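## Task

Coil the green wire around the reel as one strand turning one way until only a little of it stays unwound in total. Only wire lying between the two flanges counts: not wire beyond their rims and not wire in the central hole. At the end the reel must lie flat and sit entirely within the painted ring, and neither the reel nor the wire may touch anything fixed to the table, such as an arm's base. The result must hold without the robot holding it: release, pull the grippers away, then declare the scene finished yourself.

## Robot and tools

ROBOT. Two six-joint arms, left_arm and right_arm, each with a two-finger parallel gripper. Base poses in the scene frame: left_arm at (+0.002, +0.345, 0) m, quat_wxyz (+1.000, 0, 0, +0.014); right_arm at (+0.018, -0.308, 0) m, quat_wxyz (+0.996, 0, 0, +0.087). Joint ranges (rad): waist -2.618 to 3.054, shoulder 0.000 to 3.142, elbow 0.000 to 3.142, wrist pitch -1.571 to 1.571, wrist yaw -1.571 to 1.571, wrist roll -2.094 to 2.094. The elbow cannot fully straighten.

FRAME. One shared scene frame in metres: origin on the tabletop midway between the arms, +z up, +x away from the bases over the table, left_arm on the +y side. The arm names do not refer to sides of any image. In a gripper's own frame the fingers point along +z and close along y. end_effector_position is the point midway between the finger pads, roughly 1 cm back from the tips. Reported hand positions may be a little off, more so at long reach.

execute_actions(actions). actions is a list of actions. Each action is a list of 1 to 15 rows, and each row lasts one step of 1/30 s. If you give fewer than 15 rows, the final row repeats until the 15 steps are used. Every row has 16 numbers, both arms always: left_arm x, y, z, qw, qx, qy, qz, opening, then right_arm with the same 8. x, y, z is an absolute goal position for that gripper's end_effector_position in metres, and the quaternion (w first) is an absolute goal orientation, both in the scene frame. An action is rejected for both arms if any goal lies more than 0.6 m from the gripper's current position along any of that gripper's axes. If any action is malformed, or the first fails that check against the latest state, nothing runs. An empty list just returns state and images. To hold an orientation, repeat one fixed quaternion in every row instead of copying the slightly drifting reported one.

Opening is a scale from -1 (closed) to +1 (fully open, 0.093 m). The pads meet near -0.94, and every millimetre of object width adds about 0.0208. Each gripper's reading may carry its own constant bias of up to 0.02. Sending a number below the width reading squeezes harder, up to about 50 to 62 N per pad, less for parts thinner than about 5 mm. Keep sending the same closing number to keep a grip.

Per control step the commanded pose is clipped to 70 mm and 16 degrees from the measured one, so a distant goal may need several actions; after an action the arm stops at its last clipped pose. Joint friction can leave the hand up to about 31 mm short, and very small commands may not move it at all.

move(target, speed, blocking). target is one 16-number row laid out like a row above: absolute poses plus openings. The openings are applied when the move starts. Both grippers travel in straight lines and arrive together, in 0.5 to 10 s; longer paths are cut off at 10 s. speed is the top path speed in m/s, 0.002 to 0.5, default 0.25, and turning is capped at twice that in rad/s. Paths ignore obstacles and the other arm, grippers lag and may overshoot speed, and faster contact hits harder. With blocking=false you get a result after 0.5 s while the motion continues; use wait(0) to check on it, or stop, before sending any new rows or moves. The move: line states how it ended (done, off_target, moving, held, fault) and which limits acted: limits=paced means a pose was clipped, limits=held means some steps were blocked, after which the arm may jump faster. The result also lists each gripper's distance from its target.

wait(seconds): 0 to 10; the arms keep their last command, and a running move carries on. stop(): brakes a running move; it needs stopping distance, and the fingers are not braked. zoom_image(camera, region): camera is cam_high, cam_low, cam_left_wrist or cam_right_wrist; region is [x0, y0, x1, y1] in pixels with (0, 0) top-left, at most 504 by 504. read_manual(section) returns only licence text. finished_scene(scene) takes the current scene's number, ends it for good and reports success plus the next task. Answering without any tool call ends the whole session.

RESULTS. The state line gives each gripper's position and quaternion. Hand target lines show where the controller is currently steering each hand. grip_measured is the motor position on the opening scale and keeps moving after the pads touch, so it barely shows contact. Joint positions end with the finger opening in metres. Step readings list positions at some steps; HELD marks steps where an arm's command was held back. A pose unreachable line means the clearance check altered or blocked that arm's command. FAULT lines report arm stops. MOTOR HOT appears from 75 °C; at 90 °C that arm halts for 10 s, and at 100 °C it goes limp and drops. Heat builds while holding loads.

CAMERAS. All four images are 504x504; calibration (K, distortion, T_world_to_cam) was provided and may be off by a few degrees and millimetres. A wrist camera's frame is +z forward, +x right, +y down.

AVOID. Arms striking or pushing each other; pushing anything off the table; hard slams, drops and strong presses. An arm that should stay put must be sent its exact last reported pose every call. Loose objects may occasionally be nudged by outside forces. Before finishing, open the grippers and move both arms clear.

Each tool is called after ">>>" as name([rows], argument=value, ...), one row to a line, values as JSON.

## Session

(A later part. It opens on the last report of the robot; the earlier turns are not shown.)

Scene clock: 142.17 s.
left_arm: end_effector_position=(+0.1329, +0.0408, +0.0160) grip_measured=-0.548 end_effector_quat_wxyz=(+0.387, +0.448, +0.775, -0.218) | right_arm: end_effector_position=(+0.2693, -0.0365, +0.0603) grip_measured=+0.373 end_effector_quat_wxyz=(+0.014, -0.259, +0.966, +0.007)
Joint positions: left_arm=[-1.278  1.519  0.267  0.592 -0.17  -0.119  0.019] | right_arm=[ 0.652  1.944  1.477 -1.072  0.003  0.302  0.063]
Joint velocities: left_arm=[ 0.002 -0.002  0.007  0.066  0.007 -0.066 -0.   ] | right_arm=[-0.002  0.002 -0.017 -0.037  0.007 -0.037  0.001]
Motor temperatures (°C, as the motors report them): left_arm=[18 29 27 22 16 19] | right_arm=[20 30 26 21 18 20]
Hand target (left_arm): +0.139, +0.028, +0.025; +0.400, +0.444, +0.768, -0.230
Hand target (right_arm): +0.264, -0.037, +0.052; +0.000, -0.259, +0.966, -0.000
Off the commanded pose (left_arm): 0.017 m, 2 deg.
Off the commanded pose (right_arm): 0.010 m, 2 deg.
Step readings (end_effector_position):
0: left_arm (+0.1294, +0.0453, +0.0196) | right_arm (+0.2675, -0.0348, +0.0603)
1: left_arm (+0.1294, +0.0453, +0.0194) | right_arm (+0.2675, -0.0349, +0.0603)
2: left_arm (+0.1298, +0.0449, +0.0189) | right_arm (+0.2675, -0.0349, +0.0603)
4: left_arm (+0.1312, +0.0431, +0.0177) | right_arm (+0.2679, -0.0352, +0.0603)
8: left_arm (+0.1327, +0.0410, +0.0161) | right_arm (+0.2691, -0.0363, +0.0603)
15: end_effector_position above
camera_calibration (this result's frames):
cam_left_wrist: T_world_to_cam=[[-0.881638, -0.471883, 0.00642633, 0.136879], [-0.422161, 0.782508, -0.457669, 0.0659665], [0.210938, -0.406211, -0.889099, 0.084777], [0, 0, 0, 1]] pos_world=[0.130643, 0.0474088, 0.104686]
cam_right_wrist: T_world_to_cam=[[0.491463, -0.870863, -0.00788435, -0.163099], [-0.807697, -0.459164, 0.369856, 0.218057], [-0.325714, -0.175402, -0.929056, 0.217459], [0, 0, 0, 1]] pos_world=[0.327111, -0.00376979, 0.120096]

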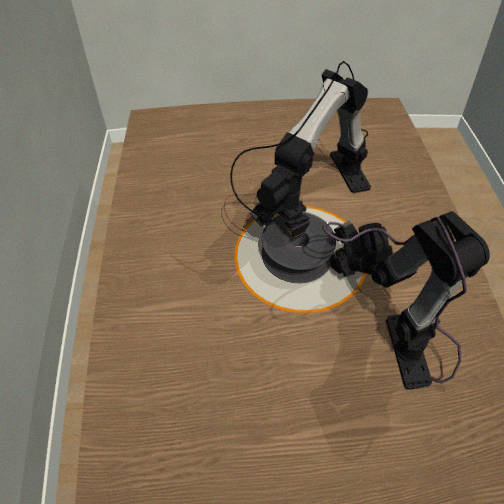

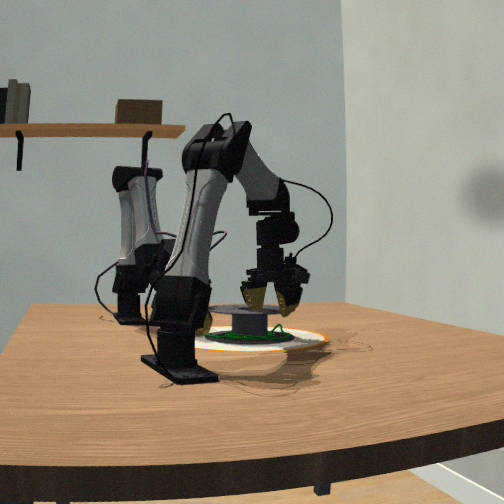

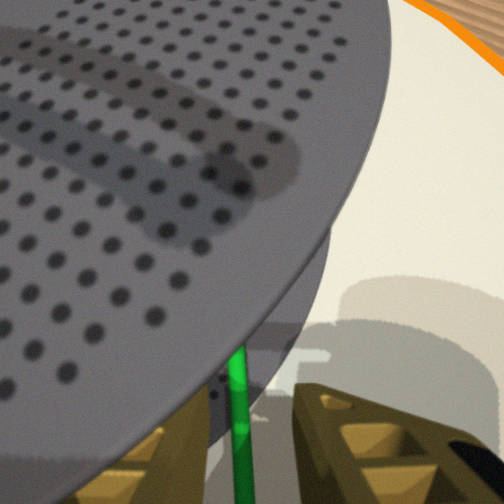

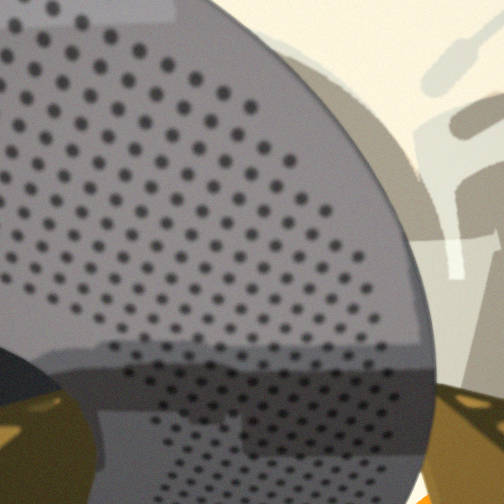

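>>> execute_actions([
  [[0.133,0.040,0.030,0.3998,0.4435,0.7682,-0.2309,-0.55,0.264,-0.037,0.052,0,-0.2588,0.9659,0,0.3],[0.133,0.040,0.032,0.3998,0.4435,0.7682,-0.2309,-0.55,0.264,-0.037,0.052,0,-0.2588,0.9659,0,0.3],[0.133,0.040,0.034,0.3998,0.4435,0.7682,-0.2309,-0.55,0.264,-0.037,0.052,0,-0.2588,0.9659,0,0.3],[0.133,0.040,0.036,0.3998,0.4435,0.7682,-0.2309,-0.55,0.264,-0.037,0.052,0,-0.2588,0.9659,0,0.3]],
])

Scene clock: 143.37 s.
left_arm: end_effector_position=(+0.1302, +0.0453, +0.0212) grip_measured=-0.548 end_effector_quat_wxyz=(+0.381, +0.451, +0.777, -0.217) | right_arm: end_effector_position=(+0.2688, -0.0359, +0.0603) grip_measured=+0.373 end_effector_quat_wxyz=(+0.013, -0.255, +0.967, +0.009)
Joint positions: left_arm=[-1.278  1.454  0.267  0.514 -0.163 -0.12   0.019] | right_arm=[ 0.652  1.944  1.477 -1.072 -0.001  0.31   0.063]
Joint velocities: left_arm=[ 0.002  0.002 -0.007 -0.125  0.022  0.051  0.001] | right_arm=[-0.002 -0.012  0.002 -0.066  0.007  0.051  0.   ]
Motor temperatures (°C, as the motors report them): left_arm=[18 29 27 22 16 19] | right_arm=[20 30 26 21 18 20]
Hand target (left_arm): +0.133, +0.040, +0.035; +0.400, +0.444, +0.768, -0.231
Hand target (right_arm): +0.264, -0.037, +0.052; +0.000, -0.259, +0.966, +0.000
Off the commanded pose (left_arm): 0.016 m, 3 deg.
Off the commanded pose (right_arm): 0.010 m, 2 deg.
Step readings (end_effector_position):
0: left_arm (+0.1329, +0.0408, +0.0160) | right_arm (+0.2693, -0.0365, +0.0603)
1: left_arm (+0.1329, +0.0409, +0.0168) | right_arm (+0.2693, -0.0365, +0.0603)
2: left_arm (+0.1325, +0.0416, +0.0174) | right_arm (+0.2693, -0.0365, +0.0603)
4: left_arm (+0.1315, +0.0433, +0.0188) | right_arm (+0.2689, -0.0360, +0.0603)
8: left_arm (+0.1304, +0.0449, +0.0210) | right_arm (+0.2688, -0.0359, +0.0603)
15: end_effector_position above
camera_calibration (this result's frames):
cam_left_wrist: T_world_to_cam=[[-0.883888, -0.467611, 0.00909813, 0.136655], [-0.422133, 0.789247, -0.445974, 0.0630541], [0.201362, -0.398032, -0.895, 0.0928645], [0, 0, 0, 1]] pos_world=[0.128705, 0.051099, 0.109991]
cam_right_wrist: T_world_to_cam=[[0.484902, -0.874478, -0.0125839, -0.16042], [-0.809899, -0.454429, 0.370886, 0.21862], [-0.330051, -0.169652, -0.928593, 0.218745], [0, 0, 0, 1]] pos_world=[0.327045, -0.00382566, 0.120023]

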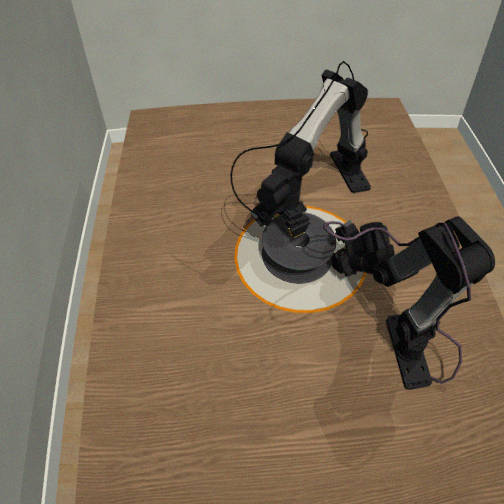

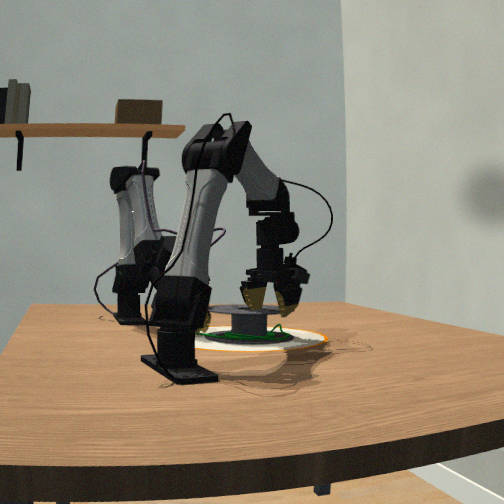

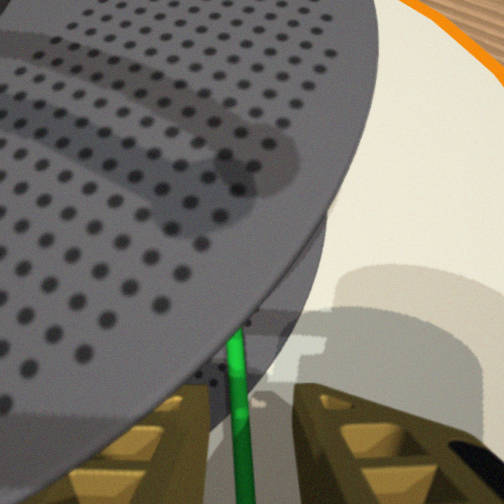

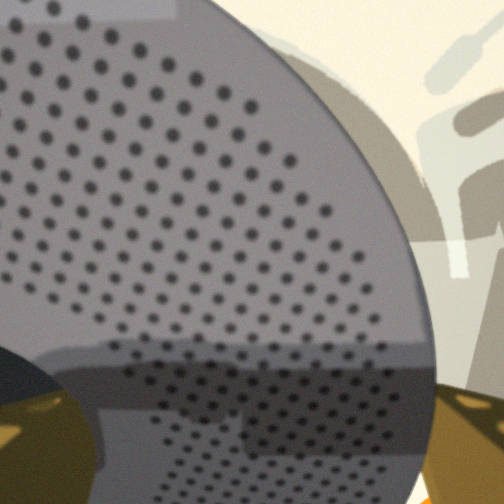

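>>> execute_actions([
  [[0.131,0.044,0.030,0.3998,0.4435,0.7682,-0.2309,-0.82,0.264,-0.037,0.052,0,-0.2588,0.9659,0,0.3]],
  [[0.133,0.040,0.031,0.3998,0.4435,0.7682,-0.2309,-0.82,0.264,-0.037,0.052,0,-0.2588,0.9659,0,0.3],[0.134,0.038,0.031,0.3998,0.4435,0.7682,-0.2309,-0.82,0.264,-0.037,0.052,0,-0.2588,0.9659,0,0.3],[0.135,0.036,0.031,0.3998,0.4435,0.7682,-0.2309,-0.82,0.264,-0.037,0.052,0,-0.2588,0.9659,0,0.3],[0.136,0.034,0.031,0.3998,0.4435,0.7682,-0.2309,-0.82,0.264,-0.037,0.052,0,-0.2588,0.9659,0,0.3],[0.137,0.032,0.031,0.3998,0.4435,0.7682,-0.2309,-0.82,0.264,-0.037,0.052,0,-0.2588,0.9659,0,0.3]],
])

Scene clock: 145.63 s.
left_arm: end_effector_position=(+0.1311, +0.0425, +0.0238) grip_measured=-0.818 end_effector_quat_wxyz=(+0.388, +0.448, +0.774, -0.223) | right_arm: end_effector_position=(+0.2688, -0.0359, +0.0603) grip_measured=+0.373 end_effector_quat_wxyz=(+0.013, -0.256, +0.967, +0.009)
Joint positions: left_arm=[-1.278  1.461  0.265  0.543 -0.163 -0.12   0.006] | right_arm=[ 0.652  1.944  1.477 -1.072 -0.001  0.308  0.063]
Joint velocities: left_arm=[-0.002  0.012 -0.012  0.066 -0.051  0.022 -0.   ] | right_arm=[-0.012 -0.022 -0.007 -0.037  0.066 -0.007 -0.   ]
Motor temperatures (°C, as the motors report them): left_arm=[18 29 27 23 16 19] | right_arm=[20 30 26 21 18 20]
Hand target (left_arm): +0.137, +0.033, +0.031; +0.400, +0.444, +0.768, -0.231
Hand target (right_arm): +0.264, -0.037, +0.052; +0.000, -0.259, +0.966, -0.000
Off the commanded pose (left_arm): 0.014 m, 2 deg.
Off the commanded pose (right_arm): 0.010 m, 2 deg.
Step readings (end_effector_position; steps 1 to 15: 1st action; 16 to 30: 2nd action):
0: left_arm (+0.1302, +0.0454, +0.0213) | right_arm (+0.2688, -0.0359, +0.0603)
1: left_arm (+0.1301, +0.0456, +0.0211) | right_arm (+0.2688, -0.0359, +0.0603)
2: left_arm (+0.1301, +0.0455, +0.0215) | right_arm (+0.2688, -0.0359, +0.0603)
4: left_arm (+0.1302, +0.0454, +0.0221) | right_arm (+0.2688, -0.0359, +0.0603)
8: left_arm (+0.1305, +0.0444, +0.0235) | right_arm (+0.2688, -0.0359, +0.0603)
15: left_arm (+0.1307, +0.0439, +0.0242) | right_arm (+0.2688, -0.0359, +0.0603)
16: left_arm (+0.1307, +0.0439, +0.0242) | right_arm (+0.2688, -0.0359, +0.0603)
17: left_arm (+0.1307, +0.0439, +0.0242) | right_arm (+0.2688, -0.0359, +0.0603)
19: left_arm (+0.1307, +0.0439, +0.0242) | right_arm (+0.2688, -0.0359, +0.0603)
23: left_arm (+0.1311, +0.0426, +0.0239) | right_arm (+0.2688, -0.0359, +0.0603)
30: end_effector_position above
camera_calibration (this result's frames):
cam_left_wrist: T_world_to_cam=[[-0.883955, -0.467409, 0.0123877, 0.136059], [-0.419297, 0.780685, -0.46338, 0.0672388], [0.206917, -0.414801, -0.886073, 0.093638], [0, 0, 0, 1]] pos_world=[0.129088, 0.0499441, 0.112442]
cam_right_wrist: T_world_to_cam=[[0.486235, -0.873738, -0.0125383, -0.160754], [-0.809219, -0.455652, 0.37087, 0.218395], [-0.329757, -0.170184, -0.9286, 0.218647], [0, 0, 0, 1]] pos_world=[0.326994, -0.00373499, 0.120024]

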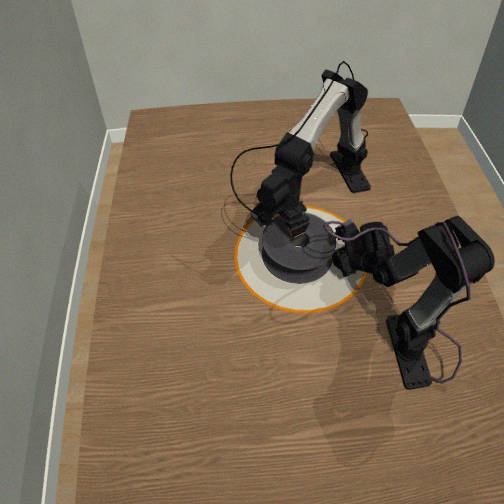

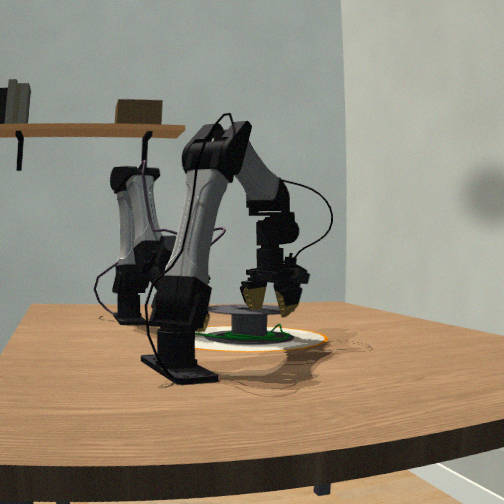

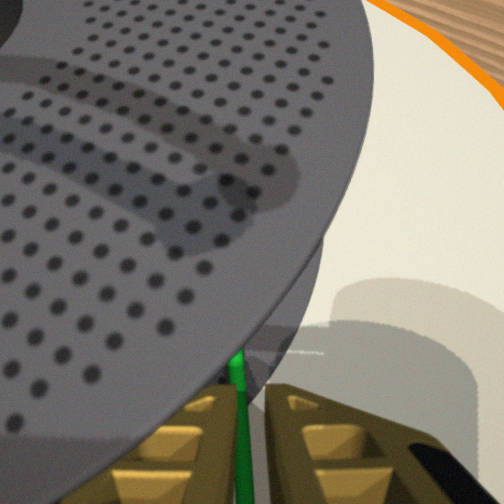

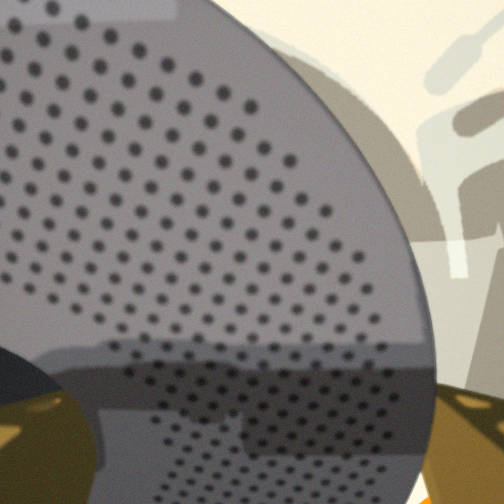

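>>> execute_actions([
  [[0.137,0.033,0.029,0.3998,0.4435,0.7682,-0.2309,-0.82,0.264,-0.037,0.052,0,-0.2588,0.9659,0,0.3],[0.138,0.031,0.028,0.3998,0.4435,0.7682,-0.2309,-0.82,0.264,-0.037,0.052,0,-0.2588,0.9659,0,0.3],[0.139,0.029,0.027,0.3998,0.4435,0.7682,-0.2309,-0.82,0.264,-0.037,0.052,0,-0.2588,0.9659,0,0.3],[0.140,0.027,0.027,0.3998,0.4435,0.7682,-0.2309,-0.82,0.264,-0.037,0.052,0,-0.2588,0.9659,0,0.3],[0.141,0.025,0.027,0.3998,0.4435,0.7682,-0.2309,-0.82,0.264,-0.037,0.052,0,-0.2588,0.9659,0,0.3]],
])

Scene clock: 146.80 s.
left_arm: end_effector_position=(+0.1328, +0.0381, +0.0195) grip_measured=-0.818 end_effector_quat_wxyz=(+0.386, +0.450, +0.775, -0.220) | right_arm: end_effector_position=(+0.2698, -0.0369, +0.0603) grip_measured=+0.373 end_effector_quat_wxyz=(+0.014, -0.259, +0.966, +0.007)
Joint positions: left_arm=[-1.278  1.505  0.282  0.563 -0.163 -0.118  0.006] | right_arm=[ 0.651  1.944  1.477 -1.072  0.004  0.3    0.063]
Joint velocities: left_arm=[-0.032 -0.002  0.002 -0.051 -0.037 -0.066  0.   ] | right_arm=[-0.022 -0.007  0.002  0.022 -0.007 -0.037 -0.001]
Motor temperatures (°C, as the motors report them): left_arm=[18 29 27 23 16 19] | right_arm=[20 30 26 21 18 20]
Hand target (left_arm): +0.140, +0.026, +0.028; +0.400, +0.444, +0.768, -0.231
Hand target (right_arm): +0.264, -0.037, +0.052; +0.000, -0.259, +0.966, -0.000
Off the commanded pose (left_arm): 0.017 m, 2 deg.
Off the commanded pose (right_arm): 0.010 m, 2 deg.
Step readings (end_effector_position):
0: left_arm (+0.1311, +0.0425, +0.0238) | right_arm (+0.2688, -0.0359, +0.0603)
1: left_arm (+0.1311, +0.0425, +0.0238) | right_arm (+0.2688, -0.0359, +0.0603)
2: left_arm (+0.1311, +0.0425, +0.0233) | right_arm (+0.2688, -0.0359, +0.0603)
4: left_arm (+0.1315, +0.0412, +0.0207) | right_arm (+0.2688, -0.0359, +0.0603)
8: left_arm (+0.1328, +0.0383, +0.0194) | right_arm (+0.2697, -0.0368, +0.0603)
15: end_effector_position above
camera_calibration (this result's frames):
cam_left_wrist: T_world_to_cam=[[-0.884013, -0.467358, 0.00990993, 0.135627], [-0.419794, 0.784363, -0.456671, 0.069236], [0.205655, -0.407863, -0.889581, 0.0875982], [0, 0, 0, 1]] pos_world=[0.130946, 0.0448084, 0.1082]
cam_right_wrist: T_world_to_cam=[[0.49212, -0.870494, -0.0075666, -0.163852], [-0.80757, -0.459758, 0.369397, 0.218286], [-0.325037, -0.175677, -0.929241, 0.217388], [0, 0, 0, 1]] pos_world=[0.327575, -0.00408343, 0.120132]

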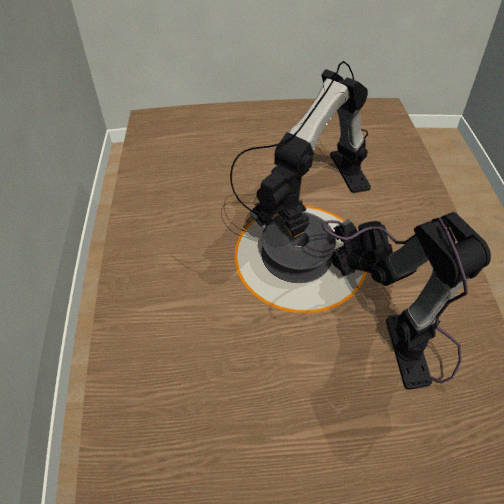

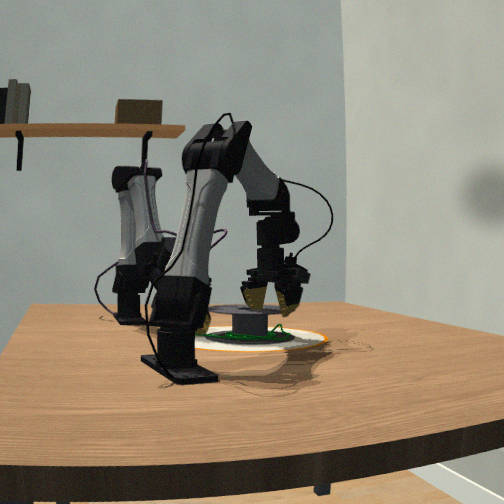

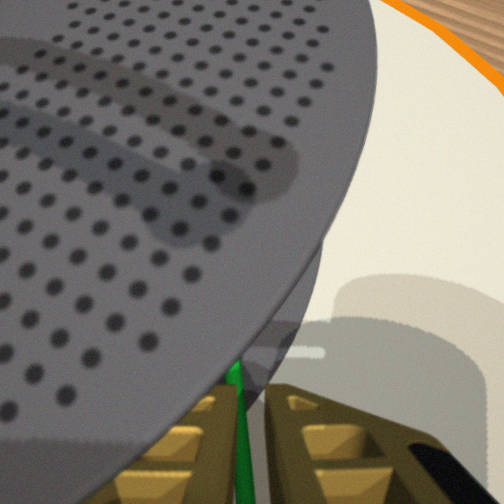

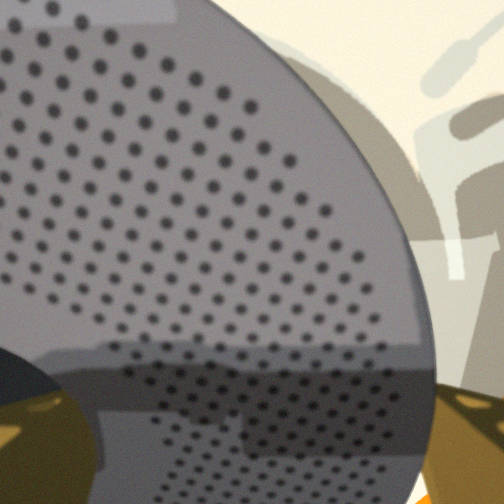

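>>> execute_actions([
  [[0.136,0.033,0.022,0.3998,0.4435,0.7682,-0.2309,-0.82,0.264,-0.037,0.052,0,-0.2588,0.9659,0,0.3],[0.136,0.033,0.022,0.3998,0.4435,0.7682,-0.2309,-0.82,0.264,-0.037,0.052,0,-0.2588,0.9659,0,0.3],[0.136,0.033,0.022,0.3998,0.4435,0.7682,-0.2309,-0.82,0.264,-0.037,0.052,0,-0.2588,0.9659,0,0.3],[0.136,0.033,0.022,0.3998,0.4435,0.7682,-0.2309,-0.82,0.264,-0.037,0.052,0,-0.2588,0.9659,0,0.3],[0.136,0.033,0.022,0.3998,0.4435,0.7682,-0.2309,-0.82,0.264,-0.037,0.052,0,-0.2588,0.9659,0,0.3],[0.136,0.033,0.022,0.3998,0.4435,0.7682,-0.2309,-0.82,0.264,-0.037,0.052,0,-0.2588,0.9659,0,0.3],[0.136,0.033,0.022,0.3998,0.4435,0.7682,-0.2309,-1,0.264,-0.037,0.052,0,-0.2588,0.9659,0,0.3]],
])

Scene clock: 149.10 s.
left_arm: end_effector_position=(+0.1333, +0.0367, +0.0206) grip_measured=-0.999 end_effector_quat_wxyz=(+0.390, +0.448, +0.773, -0.224) | right_arm: end_effector_position=(+0.2697, -0.0367, +0.0603) grip_measured=+0.373 end_effector_quat_wxyz=(+0.014, -0.260, +0.966, +0.007)
Joint positions: left_arm=[-1.278  1.512  0.277  0.587 -0.163 -0.119  0.   ] | right_arm=[ 0.651  1.944  1.477 -1.072  0.002  0.299  0.063]
Joint velocities: left_arm=[-0.002 -0.022 -0.002  0.066 -0.037 -0.037  0.   ] | right_arm=[-0.012  0.002  0.007 -0.037 -0.037 -0.095 -0.001]
Motor temperatures (°C, as the motors report them): left_arm=[18 29 27 24 16 19] | right_arm=[20 30 26 21 18 20]
Hand target (left_arm): +0.136, +0.033, +0.022; +0.399, +0.444, +0.768, -0.230
Hand target (right_arm): +0.264, -0.037, +0.052; +0.000, -0.259, +0.966, -0.000
Off the commanded pose (left_arm): 0.005 m, 2 deg.
Off the commanded pose (right_arm): 0.010 m, 2 deg.
Step readings (end_effector_position):
0: left_arm (+0.1328, +0.0381, +0.0195) | right_arm (+0.2698, -0.0369, +0.0603)
1: left_arm (+0.1329, +0.0379, +0.0199) | right_arm (+0.2698, -0.0369, +0.0603)
2: left_arm (+0.1329, +0.0379, +0.0201) | right_arm (+0.2698, -0.0369, +0.0603)
4: left_arm (+0.1329, +0.0379, +0.0202) | right_arm (+0.2699, -0.0369, +0.0603)
8: left_arm (+0.1331, +0.0372, +0.0213) | right_arm (+0.2698, -0.0369, +0.0603)
15: end_effector_position above
camera_calibration (this result's frames):
cam_left_wrist: T_world_to_cam=[[-0.88395, -0.467417, 0.012417, 0.13532], [-0.418149, 0.778336, -0.468343, 0.0712412], [0.209247, -0.419184, -0.883459, 0.0877121], [0, 0, 0, 1]] pos_world=[0.131052, 0.0445687, 0.109175]
cam_right_wrist: T_world_to_cam=[[0.492809, -0.870095, -0.00863207, -0.163775], [-0.806898, -0.460683, 0.369713, 0.217998], [-0.325662, -0.175233, -0.929106, 0.217541], [0, 0, 0, 1]] pos_world=[0.327456, -0.00395181, 0.120108]

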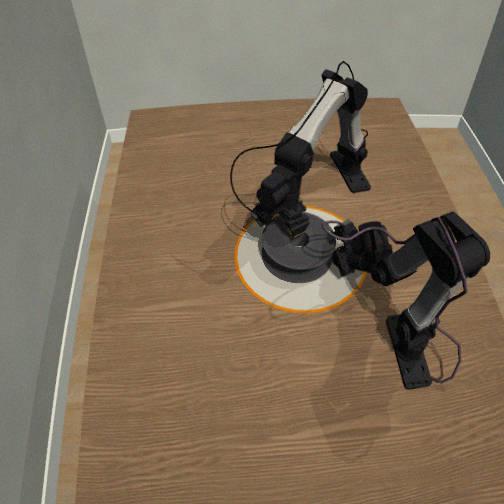

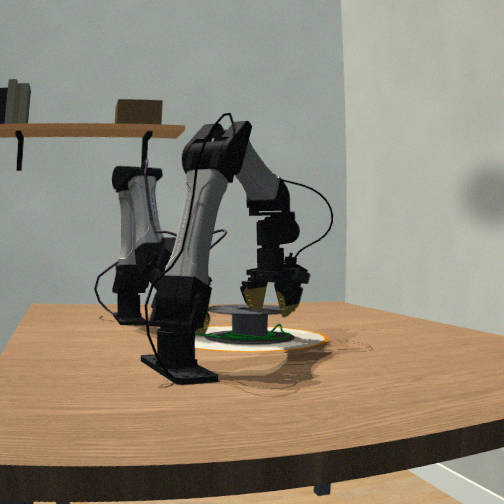

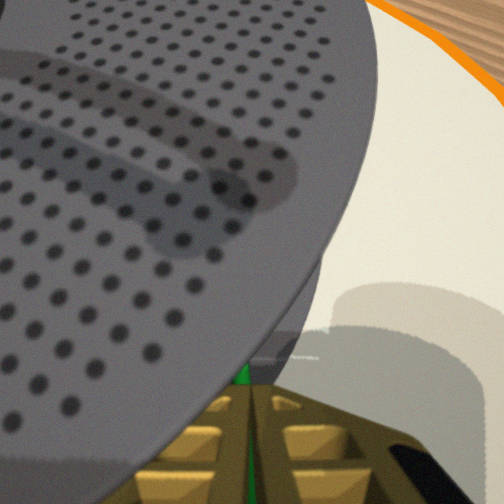

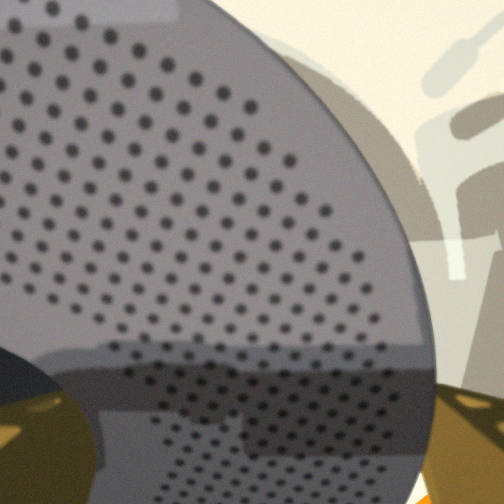

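>>> execute_actions([
  [[0.135,0.034,0.020,0.3998,0.4435,0.7682,-0.2309,-0.75,0.264,-0.037,0.052,0,-0.2588,0.9659,0,0.3],[0.135,0.034,0.020,0.3998,0.4435,0.7682,-0.2309,-0.75,0.264,-0.037,0.052,0,-0.2588,0.9659,0,0.3],[0.135,0.034,0.018,0.3998,0.4435,0.7682,-0.2309,-0.75,0.264,-0.037,0.052,0,-0.2588,0.9659,0,0.3],[0.135,0.034,0.016,0.3998,0.4435,0.7682,-0.2309,-0.75,0.264,-0.037,0.052,0,-0.2588,0.9659,0,0.3],[0.135,0.034,0.014,0.3998,0.4435,0.7682,-0.2309,-0.75,0.264,-0.037,0.052,0,-0.2588,0.9659,0,0.3],[0.135,0.034,0.012,0.3998,0.4435,0.7682,-0.2309,-0.75,0.264,-0.037,0.052,0,-0.2588,0.9659,0,0.3],[0.135,0.034,0.010,0.3998,0.4435,0.7682,-0.2309,-0.75,0.264,-0.037,0.052,0,-0.2588,0.9659,0,0.3]],
])

Scene clock: 150.37 s.
left_arm: end_effector_position=(+0.1338, +0.0312, +0.0199) grip_measured=-0.752 end_effector_quat_wxyz=(+0.405, +0.442, +0.764, -0.240) | right_arm: end_effector_position=(+0.2723, -0.0376, +0.0603) grip_measured=+0.373 end_effector_quat_wxyz=(+0.017, -0.258, +0.966, +0.007)
Joint positions: left_arm=[-1.28   1.575  0.257  0.719 -0.161 -0.119  0.009] | right_arm=[ 0.646  1.944  1.477 -1.067  0.007  0.297  0.063]
Joint velocities: left_arm=[ 0.002  0.017 -0.022  0.066 -0.037  0.007 -0.   ] | right_arm=[-0.007 -0.007 -0.012 -0.007 -0.022 -0.037 -0.001]
Motor temperatures (°C, as the motors report them): left_arm=[18 28 27 24 16 19] | right_arm=[20 30 26 21 18 20]
Hand target (left_arm): +0.135, +0.034, +0.011; +0.400, +0.444, +0.768, -0.231
Hand target (right_arm): +0.264, -0.037, +0.052; +0.000, -0.259, +0.966, -0.000
Off the commanded pose (left_arm): 0.010 m, 1 deg.
Off the commanded pose (right_arm): 0.012 m, 2 deg.
Step readings (end_effector_position):
0: left_arm (+0.1333, +0.0367, +0.0206) | right_arm (+0.2697, -0.0367, +0.0603)
1: left_arm (+0.1331, +0.0367, +0.0207) | right_arm (+0.2698, -0.0368, +0.0603)
2: left_arm (+0.1319, +0.0360, +0.0210) | right_arm (+0.2707, -0.0364, +0.0603)
4: left_arm (+0.1319, +0.0354, +0.0200) | right_arm (+0.2709, -0.0364, +0.0603)
8: left_arm (+0.1329, +0.0328, +0.0194) | right_arm (+0.2718, -0.0372, +0.0603)
15: end_effector_position above
camera_calibration (this result's frames):
cam_left_wrist: T_world_to_cam=[[-0.886296, -0.462609, 0.0217272, 0.133147], [-0.407791, 0.757316, -0.510077, 0.0755292], [0.219512, -0.460939, -0.859854, 0.0841285], [0, 0, 0, 1]] pos_world=[0.130341, 0.0431736, 0.107971]
cam_right_wrist: T_world_to_cam=[[0.49007, -0.871662, -0.00596067, -0.16534], [-0.810653, -0.458262, 0.364468, 0.221098], [-0.320425, -0.173783, -0.931197, 0.217024], [0, 0, 0, 1]] pos_world=[0.329802, -0.00508429, 0.120523]

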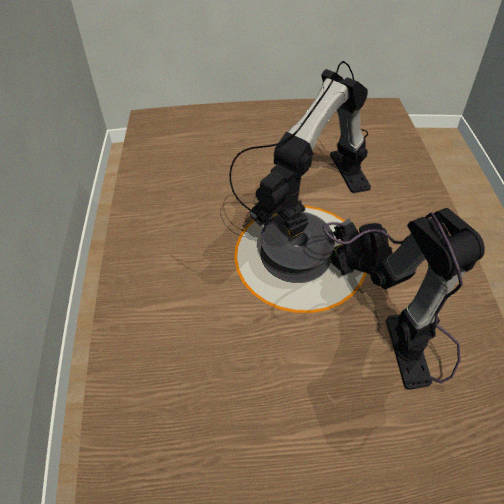

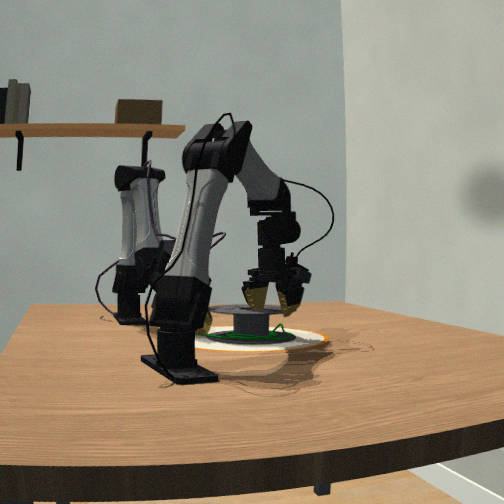

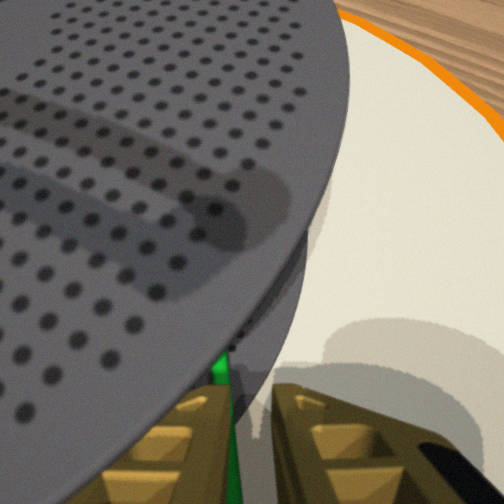

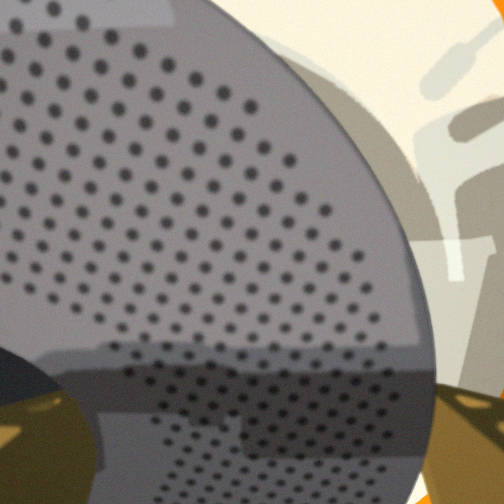

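>>> execute_actions([
  [[0.134,0.036,0.034,0.3998,0.4435,0.7682,-0.2309,-0.65,0.264,-0.037,0.052,0,-0.2588,0.9659,0,0.3]],
])

Scene clock: 151.43 s.
left_arm: end_effector_position=(+0.1289, +0.0427, +0.0207) grip_measured=-0.652 end_effector_quat_wxyz=(+0.386, +0.451, +0.772, -0.226) | right_arm: end_effector_position=(+0.2716, -0.0359, +0.0601) grip_measured=+0.373 end_effector_quat_wxyz=(+0.016, -0.252, +0.968, +0.011)
Joint positions: left_arm=[-1.281  1.477  0.255  0.569 -0.156 -0.119  0.014] | right_arm=[ 0.647  1.945  1.477 -1.064 -0.001  0.312  0.063]
Joint velocities: left_arm=[-0.002  0.007  0.012 -0.095  0.037 -0.066  0.001] | right_arm=[-0.017 -0.002  0.002  0.022 -0.022 -0.051 -0.   ]
Motor temperatures (°C, as the motors report them): left_arm=[18 28 27 24 16 19] | right_arm=[20 30 26 21 18 20]
Hand target (left_arm): +0.134, +0.036, +0.034; +0.400, +0.443, +0.768, -0.231
Hand target (right_arm): +0.264, -0.037, +0.053; +0.000, -0.259, +0.966, -0.000
Off the commanded pose (left_arm): 0.016 m, 2 deg.
Off the commanded pose (right_arm): 0.011 m, 2 deg.
Step readings (end_effector_position):
0: left_arm (+0.1338, +0.0311, +0.0200) | right_arm (+0.2723, -0.0376, +0.0603)
1: left_arm (+0.1330, +0.0320, +0.0209) | right_arm (+0.2723, -0.0376, +0.0603)
2: left_arm (+0.1319, +0.0337, +0.0227) | right_arm (+0.2722, -0.0370, +0.0603)
4: left_arm (+0.1307, +0.0374, +0.0237) | right_arm (+0.2718, -0.0359, +0.0603)
8: left_arm (+0.1297, +0.0404, +0.0235) | right_arm (+0.2716, -0.0359, +0.0601)
15: end_effector_position above
camera_calibration (this result's frames):
cam_left_wrist: T_world_to_cam=[[-0.887997, -0.45958, 0.0157127, 0.134367], [-0.413762, 0.783624, -0.463395, 0.0639404], [0.200654, -0.417995, -0.886013, 0.0923448], [0, 0, 0, 1]] pos_world=[0.127244, 0.0502466, 0.109337]
cam_right_wrist: T_world_to_cam=[[0.478601, -0.877918, -0.0142092, -0.160147], [-0.815188, -0.450299, 0.36428, 0.222957], [-0.326206, -0.162761, -0.931181, 0.218849], [0, 0, 0, 1]] pos_world=[0.329788, -0.0045781, 0.120294]

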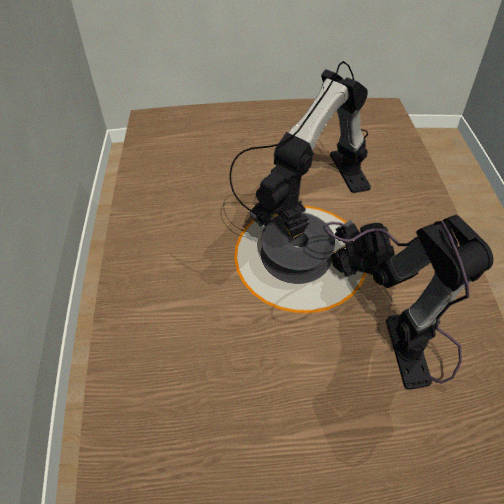

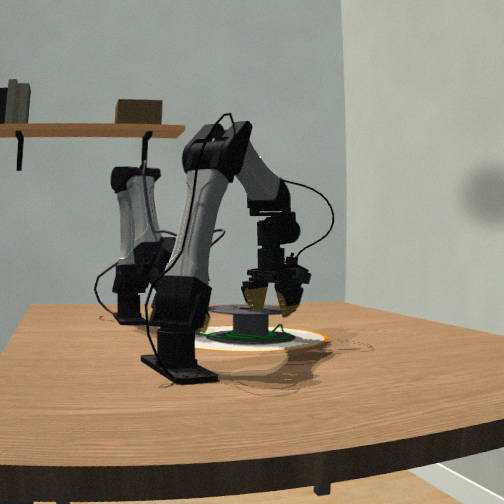

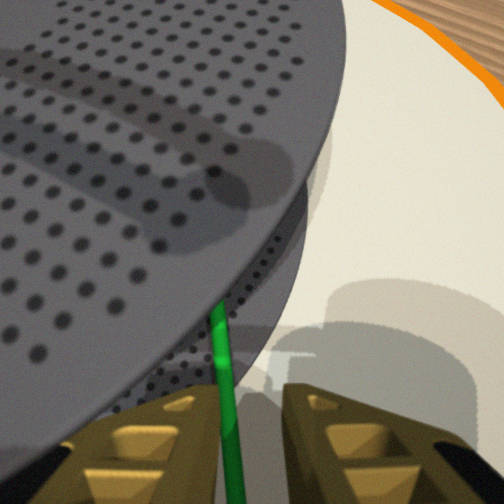

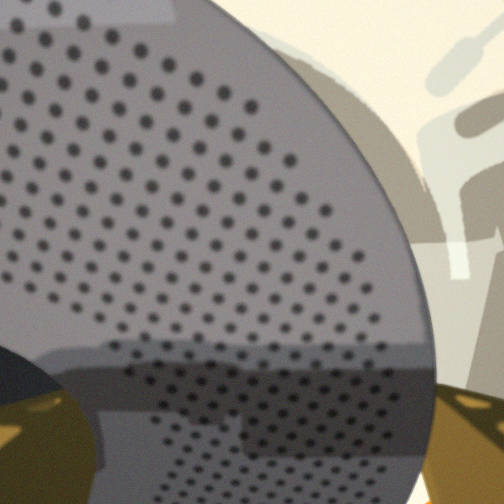

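>>> execute_actions([
  [[0.133,0.038,0.028,0.3998,0.4435,0.7682,-0.2309,-0.55,0.264,-0.037,0.052,0,-0.2588,0.9659,0,0.3],[0.133,0.038,0.025,0.3998,0.4435,0.7682,-0.2309,-0.55,0.264,-0.037,0.052,0,-0.2588,0.9659,0,0.3],[0.133,0.038,0.022,0.3998,0.4435,0.7682,-0.2309,-0.55,0.264,-0.037,0.052,0,-0.2588,0.9659,0,0.3],[0.133,0.038,0.020,0.3998,0.4435,0.7682,-0.2309,-0.55,0.264,-0.037,0.052,0,-0.2588,0.9659,0,0.3],[0.133,0.038,0.018,0.3998,0.4435,0.7682,-0.2309,-0.55,0.264,-0.037,0.052,0,-0.2588,0.9659,0,0.3],[0.133,0.038,0.016,0.3998,0.4435,0.7682,-0.2309,-0.55,0.264,-0.037,0.052,0,-0.2588,0.9659,0,0.3],[0.133,0.038,0.014,0.3998,0.4435,0.7682,-0.2309,-0.55,0.264,-0.037,0.052,0,-0.2588,0.9659,0,0.3],[0.133,0.038,0.012,0.3998,0.4435,0.7682,-0.2309,-0.55,0.264,-0.037,0.052,0,-0.2588,0.9659,0,0.3]],
])

Scene clock: 154.33 s.
left_arm: end_effector_position=(+0.1317, +0.0351, +0.0164) grip_measured=-0.552 end_effector_quat_wxyz=(+0.396, +0.447, +0.768, -0.234) | right_arm: end_effector_position=(+0.2716, -0.0360, +0.0601) grip_measured=+0.373 end_effector_quat_wxyz=(+0.017, -0.253, +0.967, +0.010)
Joint positions: left_arm=[-1.281  1.56   0.255  0.68  -0.158 -0.119  0.019] | right_arm=[ 0.647  1.945  1.477 -1.064  0.001  0.31   0.063]
Joint velocities: left_arm=[ 0.017  0.017 -0.012 -0.022  0.022  0.022 -0.   ] | right_arm=[-0.002  0.007  0.002  0.051 -0.051  0.051 -0.001]
Motor temperatures (°C, as the motors report them): left_arm=[18 28 27 24 16 19] | right_arm=[20 30 26 21 18 20]
Hand target (left_arm): +0.133, +0.038, +0.012; +0.399, +0.444, +0.768, -0.231
Hand target (right_arm): +0.264, -0.037, +0.053; +0.000, -0.259, +0.966, -0.000
Off the commanded pose (left_arm): 0.005 m, 1 deg.
Off the commanded pose (right_arm): 0.011 m, 2 deg.
Step readings (end_effector_position):
0: left_arm (+0.1287, +0.0434, +0.0198) | right_arm (+0.2716, -0.0359, +0.0601)
1: left_arm (+0.1287, +0.0433, +0.0199) | right_arm (+0.2716, -0.0359, +0.0601)
2: left_arm (+0.1288, +0.0429, +0.0204) | right_arm (+0.2716, -0.0359, +0.0601)
4: left_arm (+0.1295, +0.0411, +0.0215) | right_arm (+0.2716, -0.0359, +0.0601)
8: left_arm (+0.1303, +0.0386, +0.0165) | right_arm (+0.2716, -0.0359, +0.0601)
15: end_effector_position above
camera_calibration (this result's frames):
cam_left_wrist: T_world_to_cam=[[-0.887603, -0.460203, 0.0193324, 0.133311], [-0.410114, 0.770495, -0.488001, 0.0693784], [0.209684, -0.441079, -0.872629, 0.0841824], [0, 0, 0, 1]] pos_world=[0.129129, 0.0450257, 0.10474]
cam_right_wrist: T_world_to_cam=[[0.480577, -0.876857, -0.0129332, -0.1608], [-0.814406, -0.451723, 0.364265, 0.222629], [-0.325251, -0.164525, -0.931205, 0.218499], [0, 0, 0, 1]] pos_world=[0.329654, -0.00448338, 0.120292]

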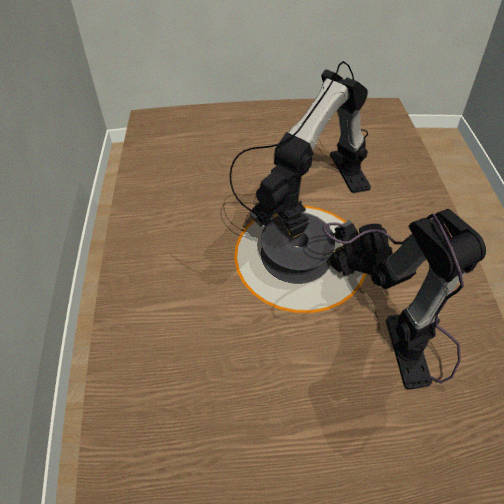

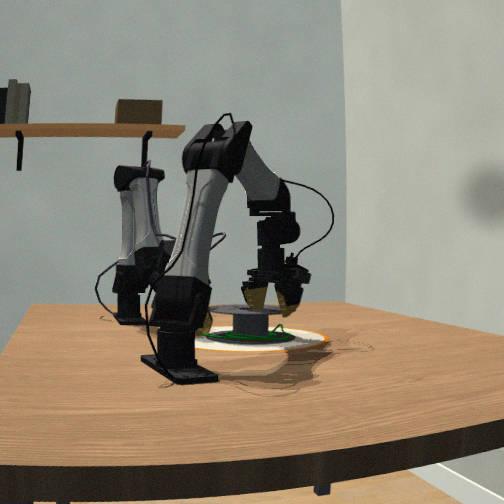

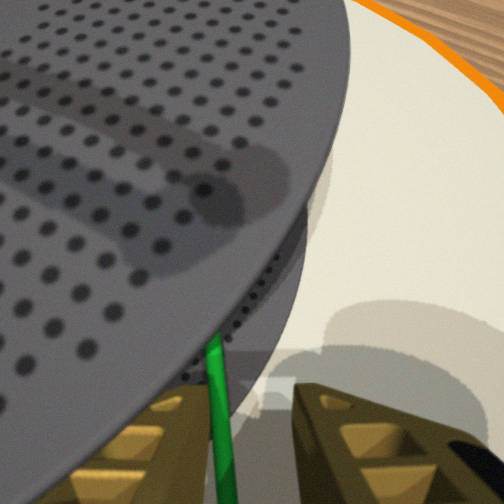

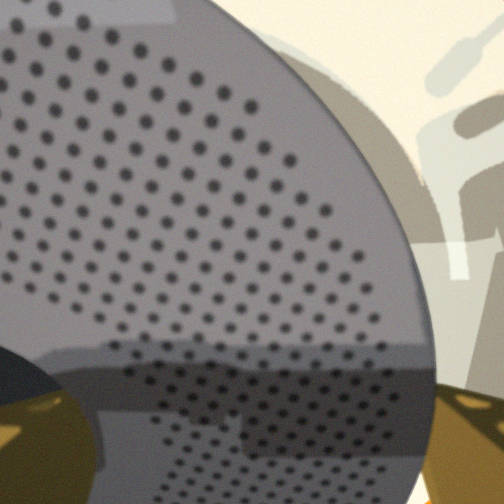

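>>> execute_actions([
  [[0.133,0.038,0.012,0.3998,0.4435,0.7682,-0.2309,-1,0.264,-0.037,0.052,0,-0.2588,0.9659,0,0.3]],
])

Scene clock: 155.23 s.
left_arm: end_effector_position=(+0.1325, +0.0330, +0.0194) grip_measured=-0.993 end_effector_quat_wxyz=(+0.401, +0.444, +0.765, -0.238) | right_arm: end_effector_position=(+0.2716, -0.0360, +0.0601) grip_measured=+0.373 end_effector_quat_wxyz=(+0.017, -0.253, +0.967, +0.010)
Joint positions: left_arm=[-1.281  1.561  0.255  0.698 -0.158 -0.119  0.   ] | right_arm=[ 0.647  1.945  1.477 -1.064  0.001  0.31   0.063]
Joint velocities: left_arm=[-0.017  0.002  0.027 -0.022 -0.022  0.037  0.   ] | right_arm=[-0.002 -0.007  0.007 -0.051  0.022  0.037 -0.001]
Motor temperatures (°C, as the motors report them): left_arm=[18 28 27 24 16 19] | right_arm=[20 30 26 21 18 20]
Hand target (left_arm): +0.133, +0.038, +0.012; +0.400, +0.444, +0.768, -0.231
Hand target (right_arm): +0.264, -0.037, +0.053; +0.000, -0.259, +0.966, -0.000
Off the commanded pose (left_arm): 0.009 m, 1 deg.
Off the commanded pose (right_arm): 0.011 m, 2 deg.
Step readings (end_effector_position):
0: left_arm (+0.1318, +0.0350, +0.0164) | right_arm (+0.2716, -0.0360, +0.0601)
1: left_arm (+0.1319, +0.0350, +0.0165) | right_arm (+0.2716, -0.0360, +0.0601)
2: left_arm (+0.1320, +0.0347, +0.0169) | right_arm (+0.2716, -0.0360, +0.0601)
4: left_arm (+0.1322, +0.0339, +0.0180) | right_arm (+0.2716, -0.0360, +0.0601)
8: left_arm (+0.1324, +0.0333, +0.0190) | right_arm (+0.2716, -0.0360, +0.0601)
15: end_effector_position above
camera_calibration (this result's frames):
cam_left_wrist: T_world_to_cam=[[-0.887427, -0.460448, 0.021469, 0.132959], [-0.40791, 0.762774, -0.501781, 0.0730421], [0.214668, -0.454052, -0.864728, 0.0853271], [0, 0, 0, 1]] pos_world=[0.129469, 0.044249, 0.107581]
cam_right_wrist: T_world_to_cam=[[0.480243, -0.87704, -0.0129474, -0.160715], [-0.814574, -0.451416, 0.36427, 0.222685], [-0.325324, -0.164391, -0.931204, 0.218524], [0, 0, 0, 1]] pos_world=[0.329667, -0.00450612, 0.120292]

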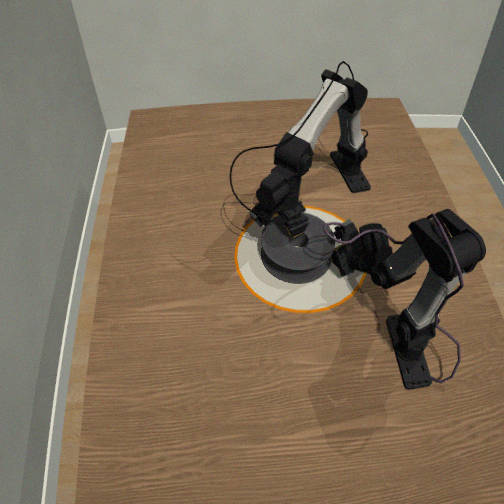

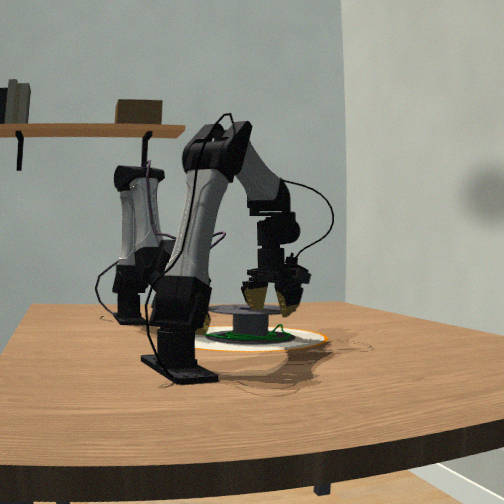

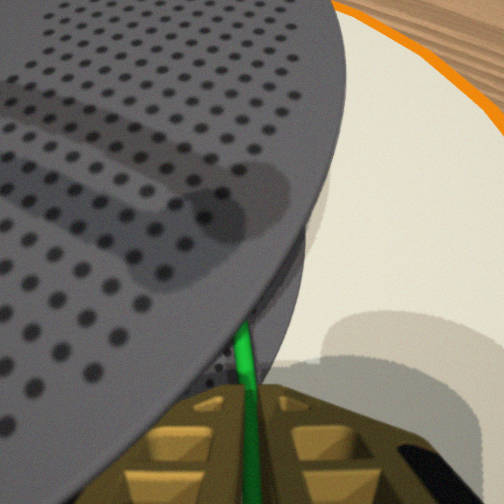

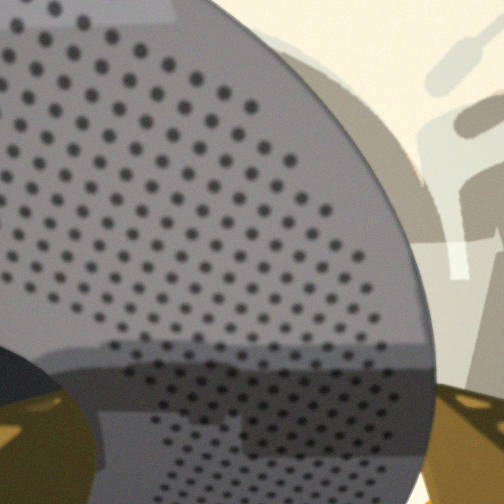

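>>> execute_actions([
  [[0.130,0.042,0.024,0.3998,0.4435,0.7682,-0.2309,-1,0.272,-0.044,0.054,0,-0.2588,0.9659,0,0.3]],
  [[0.128,0.046,0.026,0.3782,0.5088,0.7266,-0.2648,-1,0.279,-0.050,0.054,0,-0.2588,0.9659,0,0.3]],
  [[0.127,0.049,0.026,0.3537,0.5702,0.6794,-0.2968,-1,0.284,-0.056,0.054,0,-0.2588,0.9659,0,0.3]],
])

Scene clock: 158.33 s.
left_arm: end_effector_position=(+0.1284, +0.0509, +0.0206) grip_measured=-0.993 end_effector_quat_wxyz=(+0.355, +0.563, +0.688, -0.288) | right_arm: end_effector_position=(+0.2830, -0.0485, +0.0600) grip_measured=+0.373 end_effector_quat_wxyz=(+0.014, -0.260, +0.966, +0.011)
Joint positions: left_arm=[-1.045  1.469  0.224  0.595  0.282  0.214  0.   ] | right_arm=[ 0.599  1.945  1.477 -1.068 -0.006  0.248  0.063]
Joint velocities: left_arm=[-0.007 -0.017  0.002  0.007  0.066  0.022  0.   ] | right_arm=[ 0.012 -0.002 -0.012 -0.037 -0.081  0.095 -0.001]
Motor temperatures (°C, as the motors report them): left_arm=[18 28 27 24 16 19] | right_arm=[20 30 26 21 18 20]
Hand target (left_arm): +0.127, +0.049, +0.026; +0.355, +0.570, +0.679, -0.297
Hand target (right_arm): +0.284, -0.056, +0.054; -0.000, -0.259, +0.966, +0.001
Off the commanded pose (left_arm): 0.006 m, 2 deg.
Off the commanded pose (right_arm): 0.010 m, 2 deg.
Step readings (end_effector_position; steps 1 to 15: 1st action; 16 to 30: 2nd action; 31 to 45: 3rd action):
0: left_arm (+0.1325, +0.0329, +0.0195) | right_arm (+0.2716, -0.0360, +0.0601)
1: left_arm (+0.1323, +0.0335, +0.0198) | right_arm (+0.2717, -0.0362, +0.0601)
2: left_arm (+0.1321, +0.0345, +0.0210) | right_arm (+0.2719, -0.0364, +0.0601)
4: left_arm (+0.1321, +0.0350, +0.0244) | right_arm (+0.2723, -0.0368, +0.0601)
8: left_arm (+0.1318, +0.0362, +0.0246) | right_arm (+0.2726, -0.0371, +0.0601)
15: left_arm (+0.1315, +0.0376, +0.0225) | right_arm (+0.2727, -0.0372, +0.0601)
16: left_arm (+0.1308, +0.0383, +0.0225) | right_arm (+0.2731, -0.0376, +0.0601)
17: left_arm (+0.1330, +0.0413, +0.0230) | right_arm (+0.2740, -0.0386, +0.0601)
19: left_arm (+0.1382, +0.0462, +0.0243) | right_arm (+0.2763, -0.0415, +0.0600)
23: left_arm (+0.1363, +0.0454, +0.0253) | right_arm (+0.2785, -0.0438, +0.0600)
30: left_arm (+0.1307, +0.0436, +0.0246) | right_arm (+0.2785, -0.0438, +0.0600)
31: left_arm (+0.1304, +0.0437, +0.0247) | right_arm (+0.2789, -0.0442, +0.0600)
32: left_arm (+0.1340, +0.0456, +0.0247) | right_arm (+0.2795, -0.0449, +0.0600)
34: left_arm (+0.1406, +0.0499, +0.0244) | right_arm (+0.2815, -0.0470, +0.0600)
38: left_arm (+0.1366, +0.0509, +0.0231) | right_arm (+0.2830, -0.0485, +0.0600)
45: end_effector_position above
camera_calibration (this result's frames):
cam_left_wrist: T_world_to_cam=[[-0.986361, -0.164264, 0.0104973, 0.135396], [-0.148784, 0.8625, -0.483691, 0.019589], [0.070399, -0.478656, -0.875176, 0.115358], [0, 0, 0, 1]] pos_world=[0.128342, 0.0605619, 0.109012]
cam_right_wrist: T_world_to_cam=[[0.492668, -0.870067, -0.0161762, -0.180074], [-0.8058, -0.463138, 0.369038, 0.222967], [-0.32858, -0.168778, -0.929274, 0.220723], [0, 0, 0, 1]] pos_world=[0.340908, -0.0161583, 0.119916]

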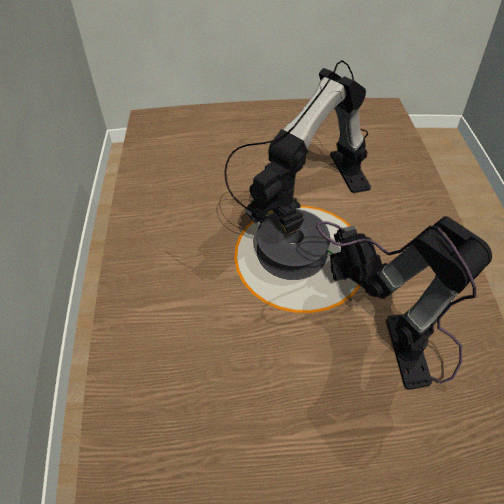

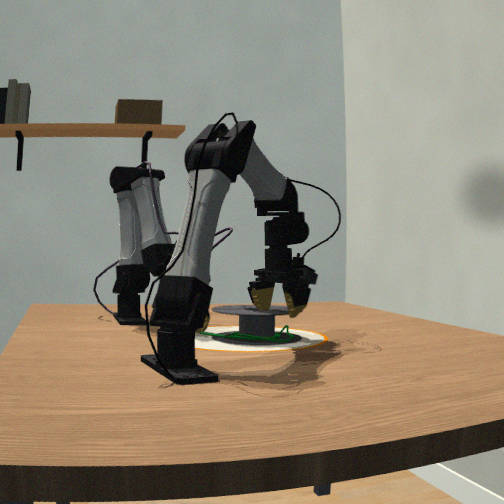

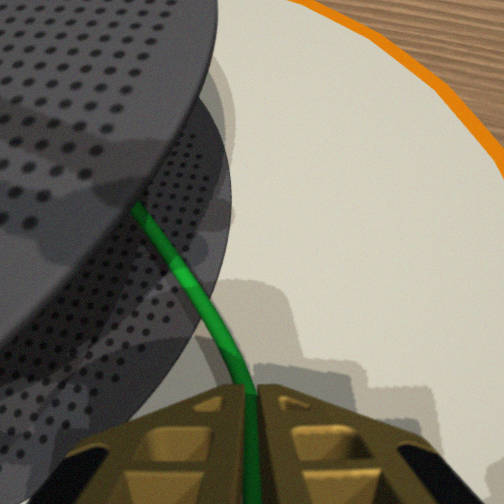

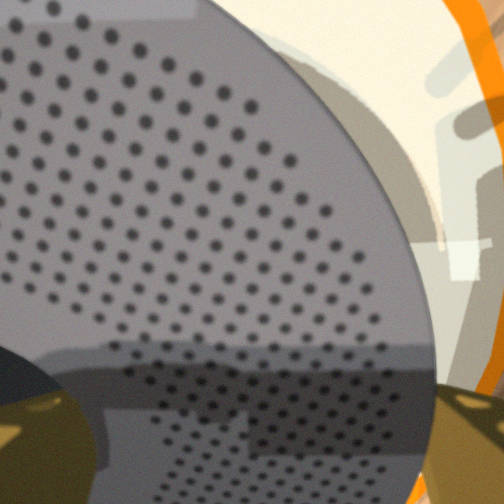

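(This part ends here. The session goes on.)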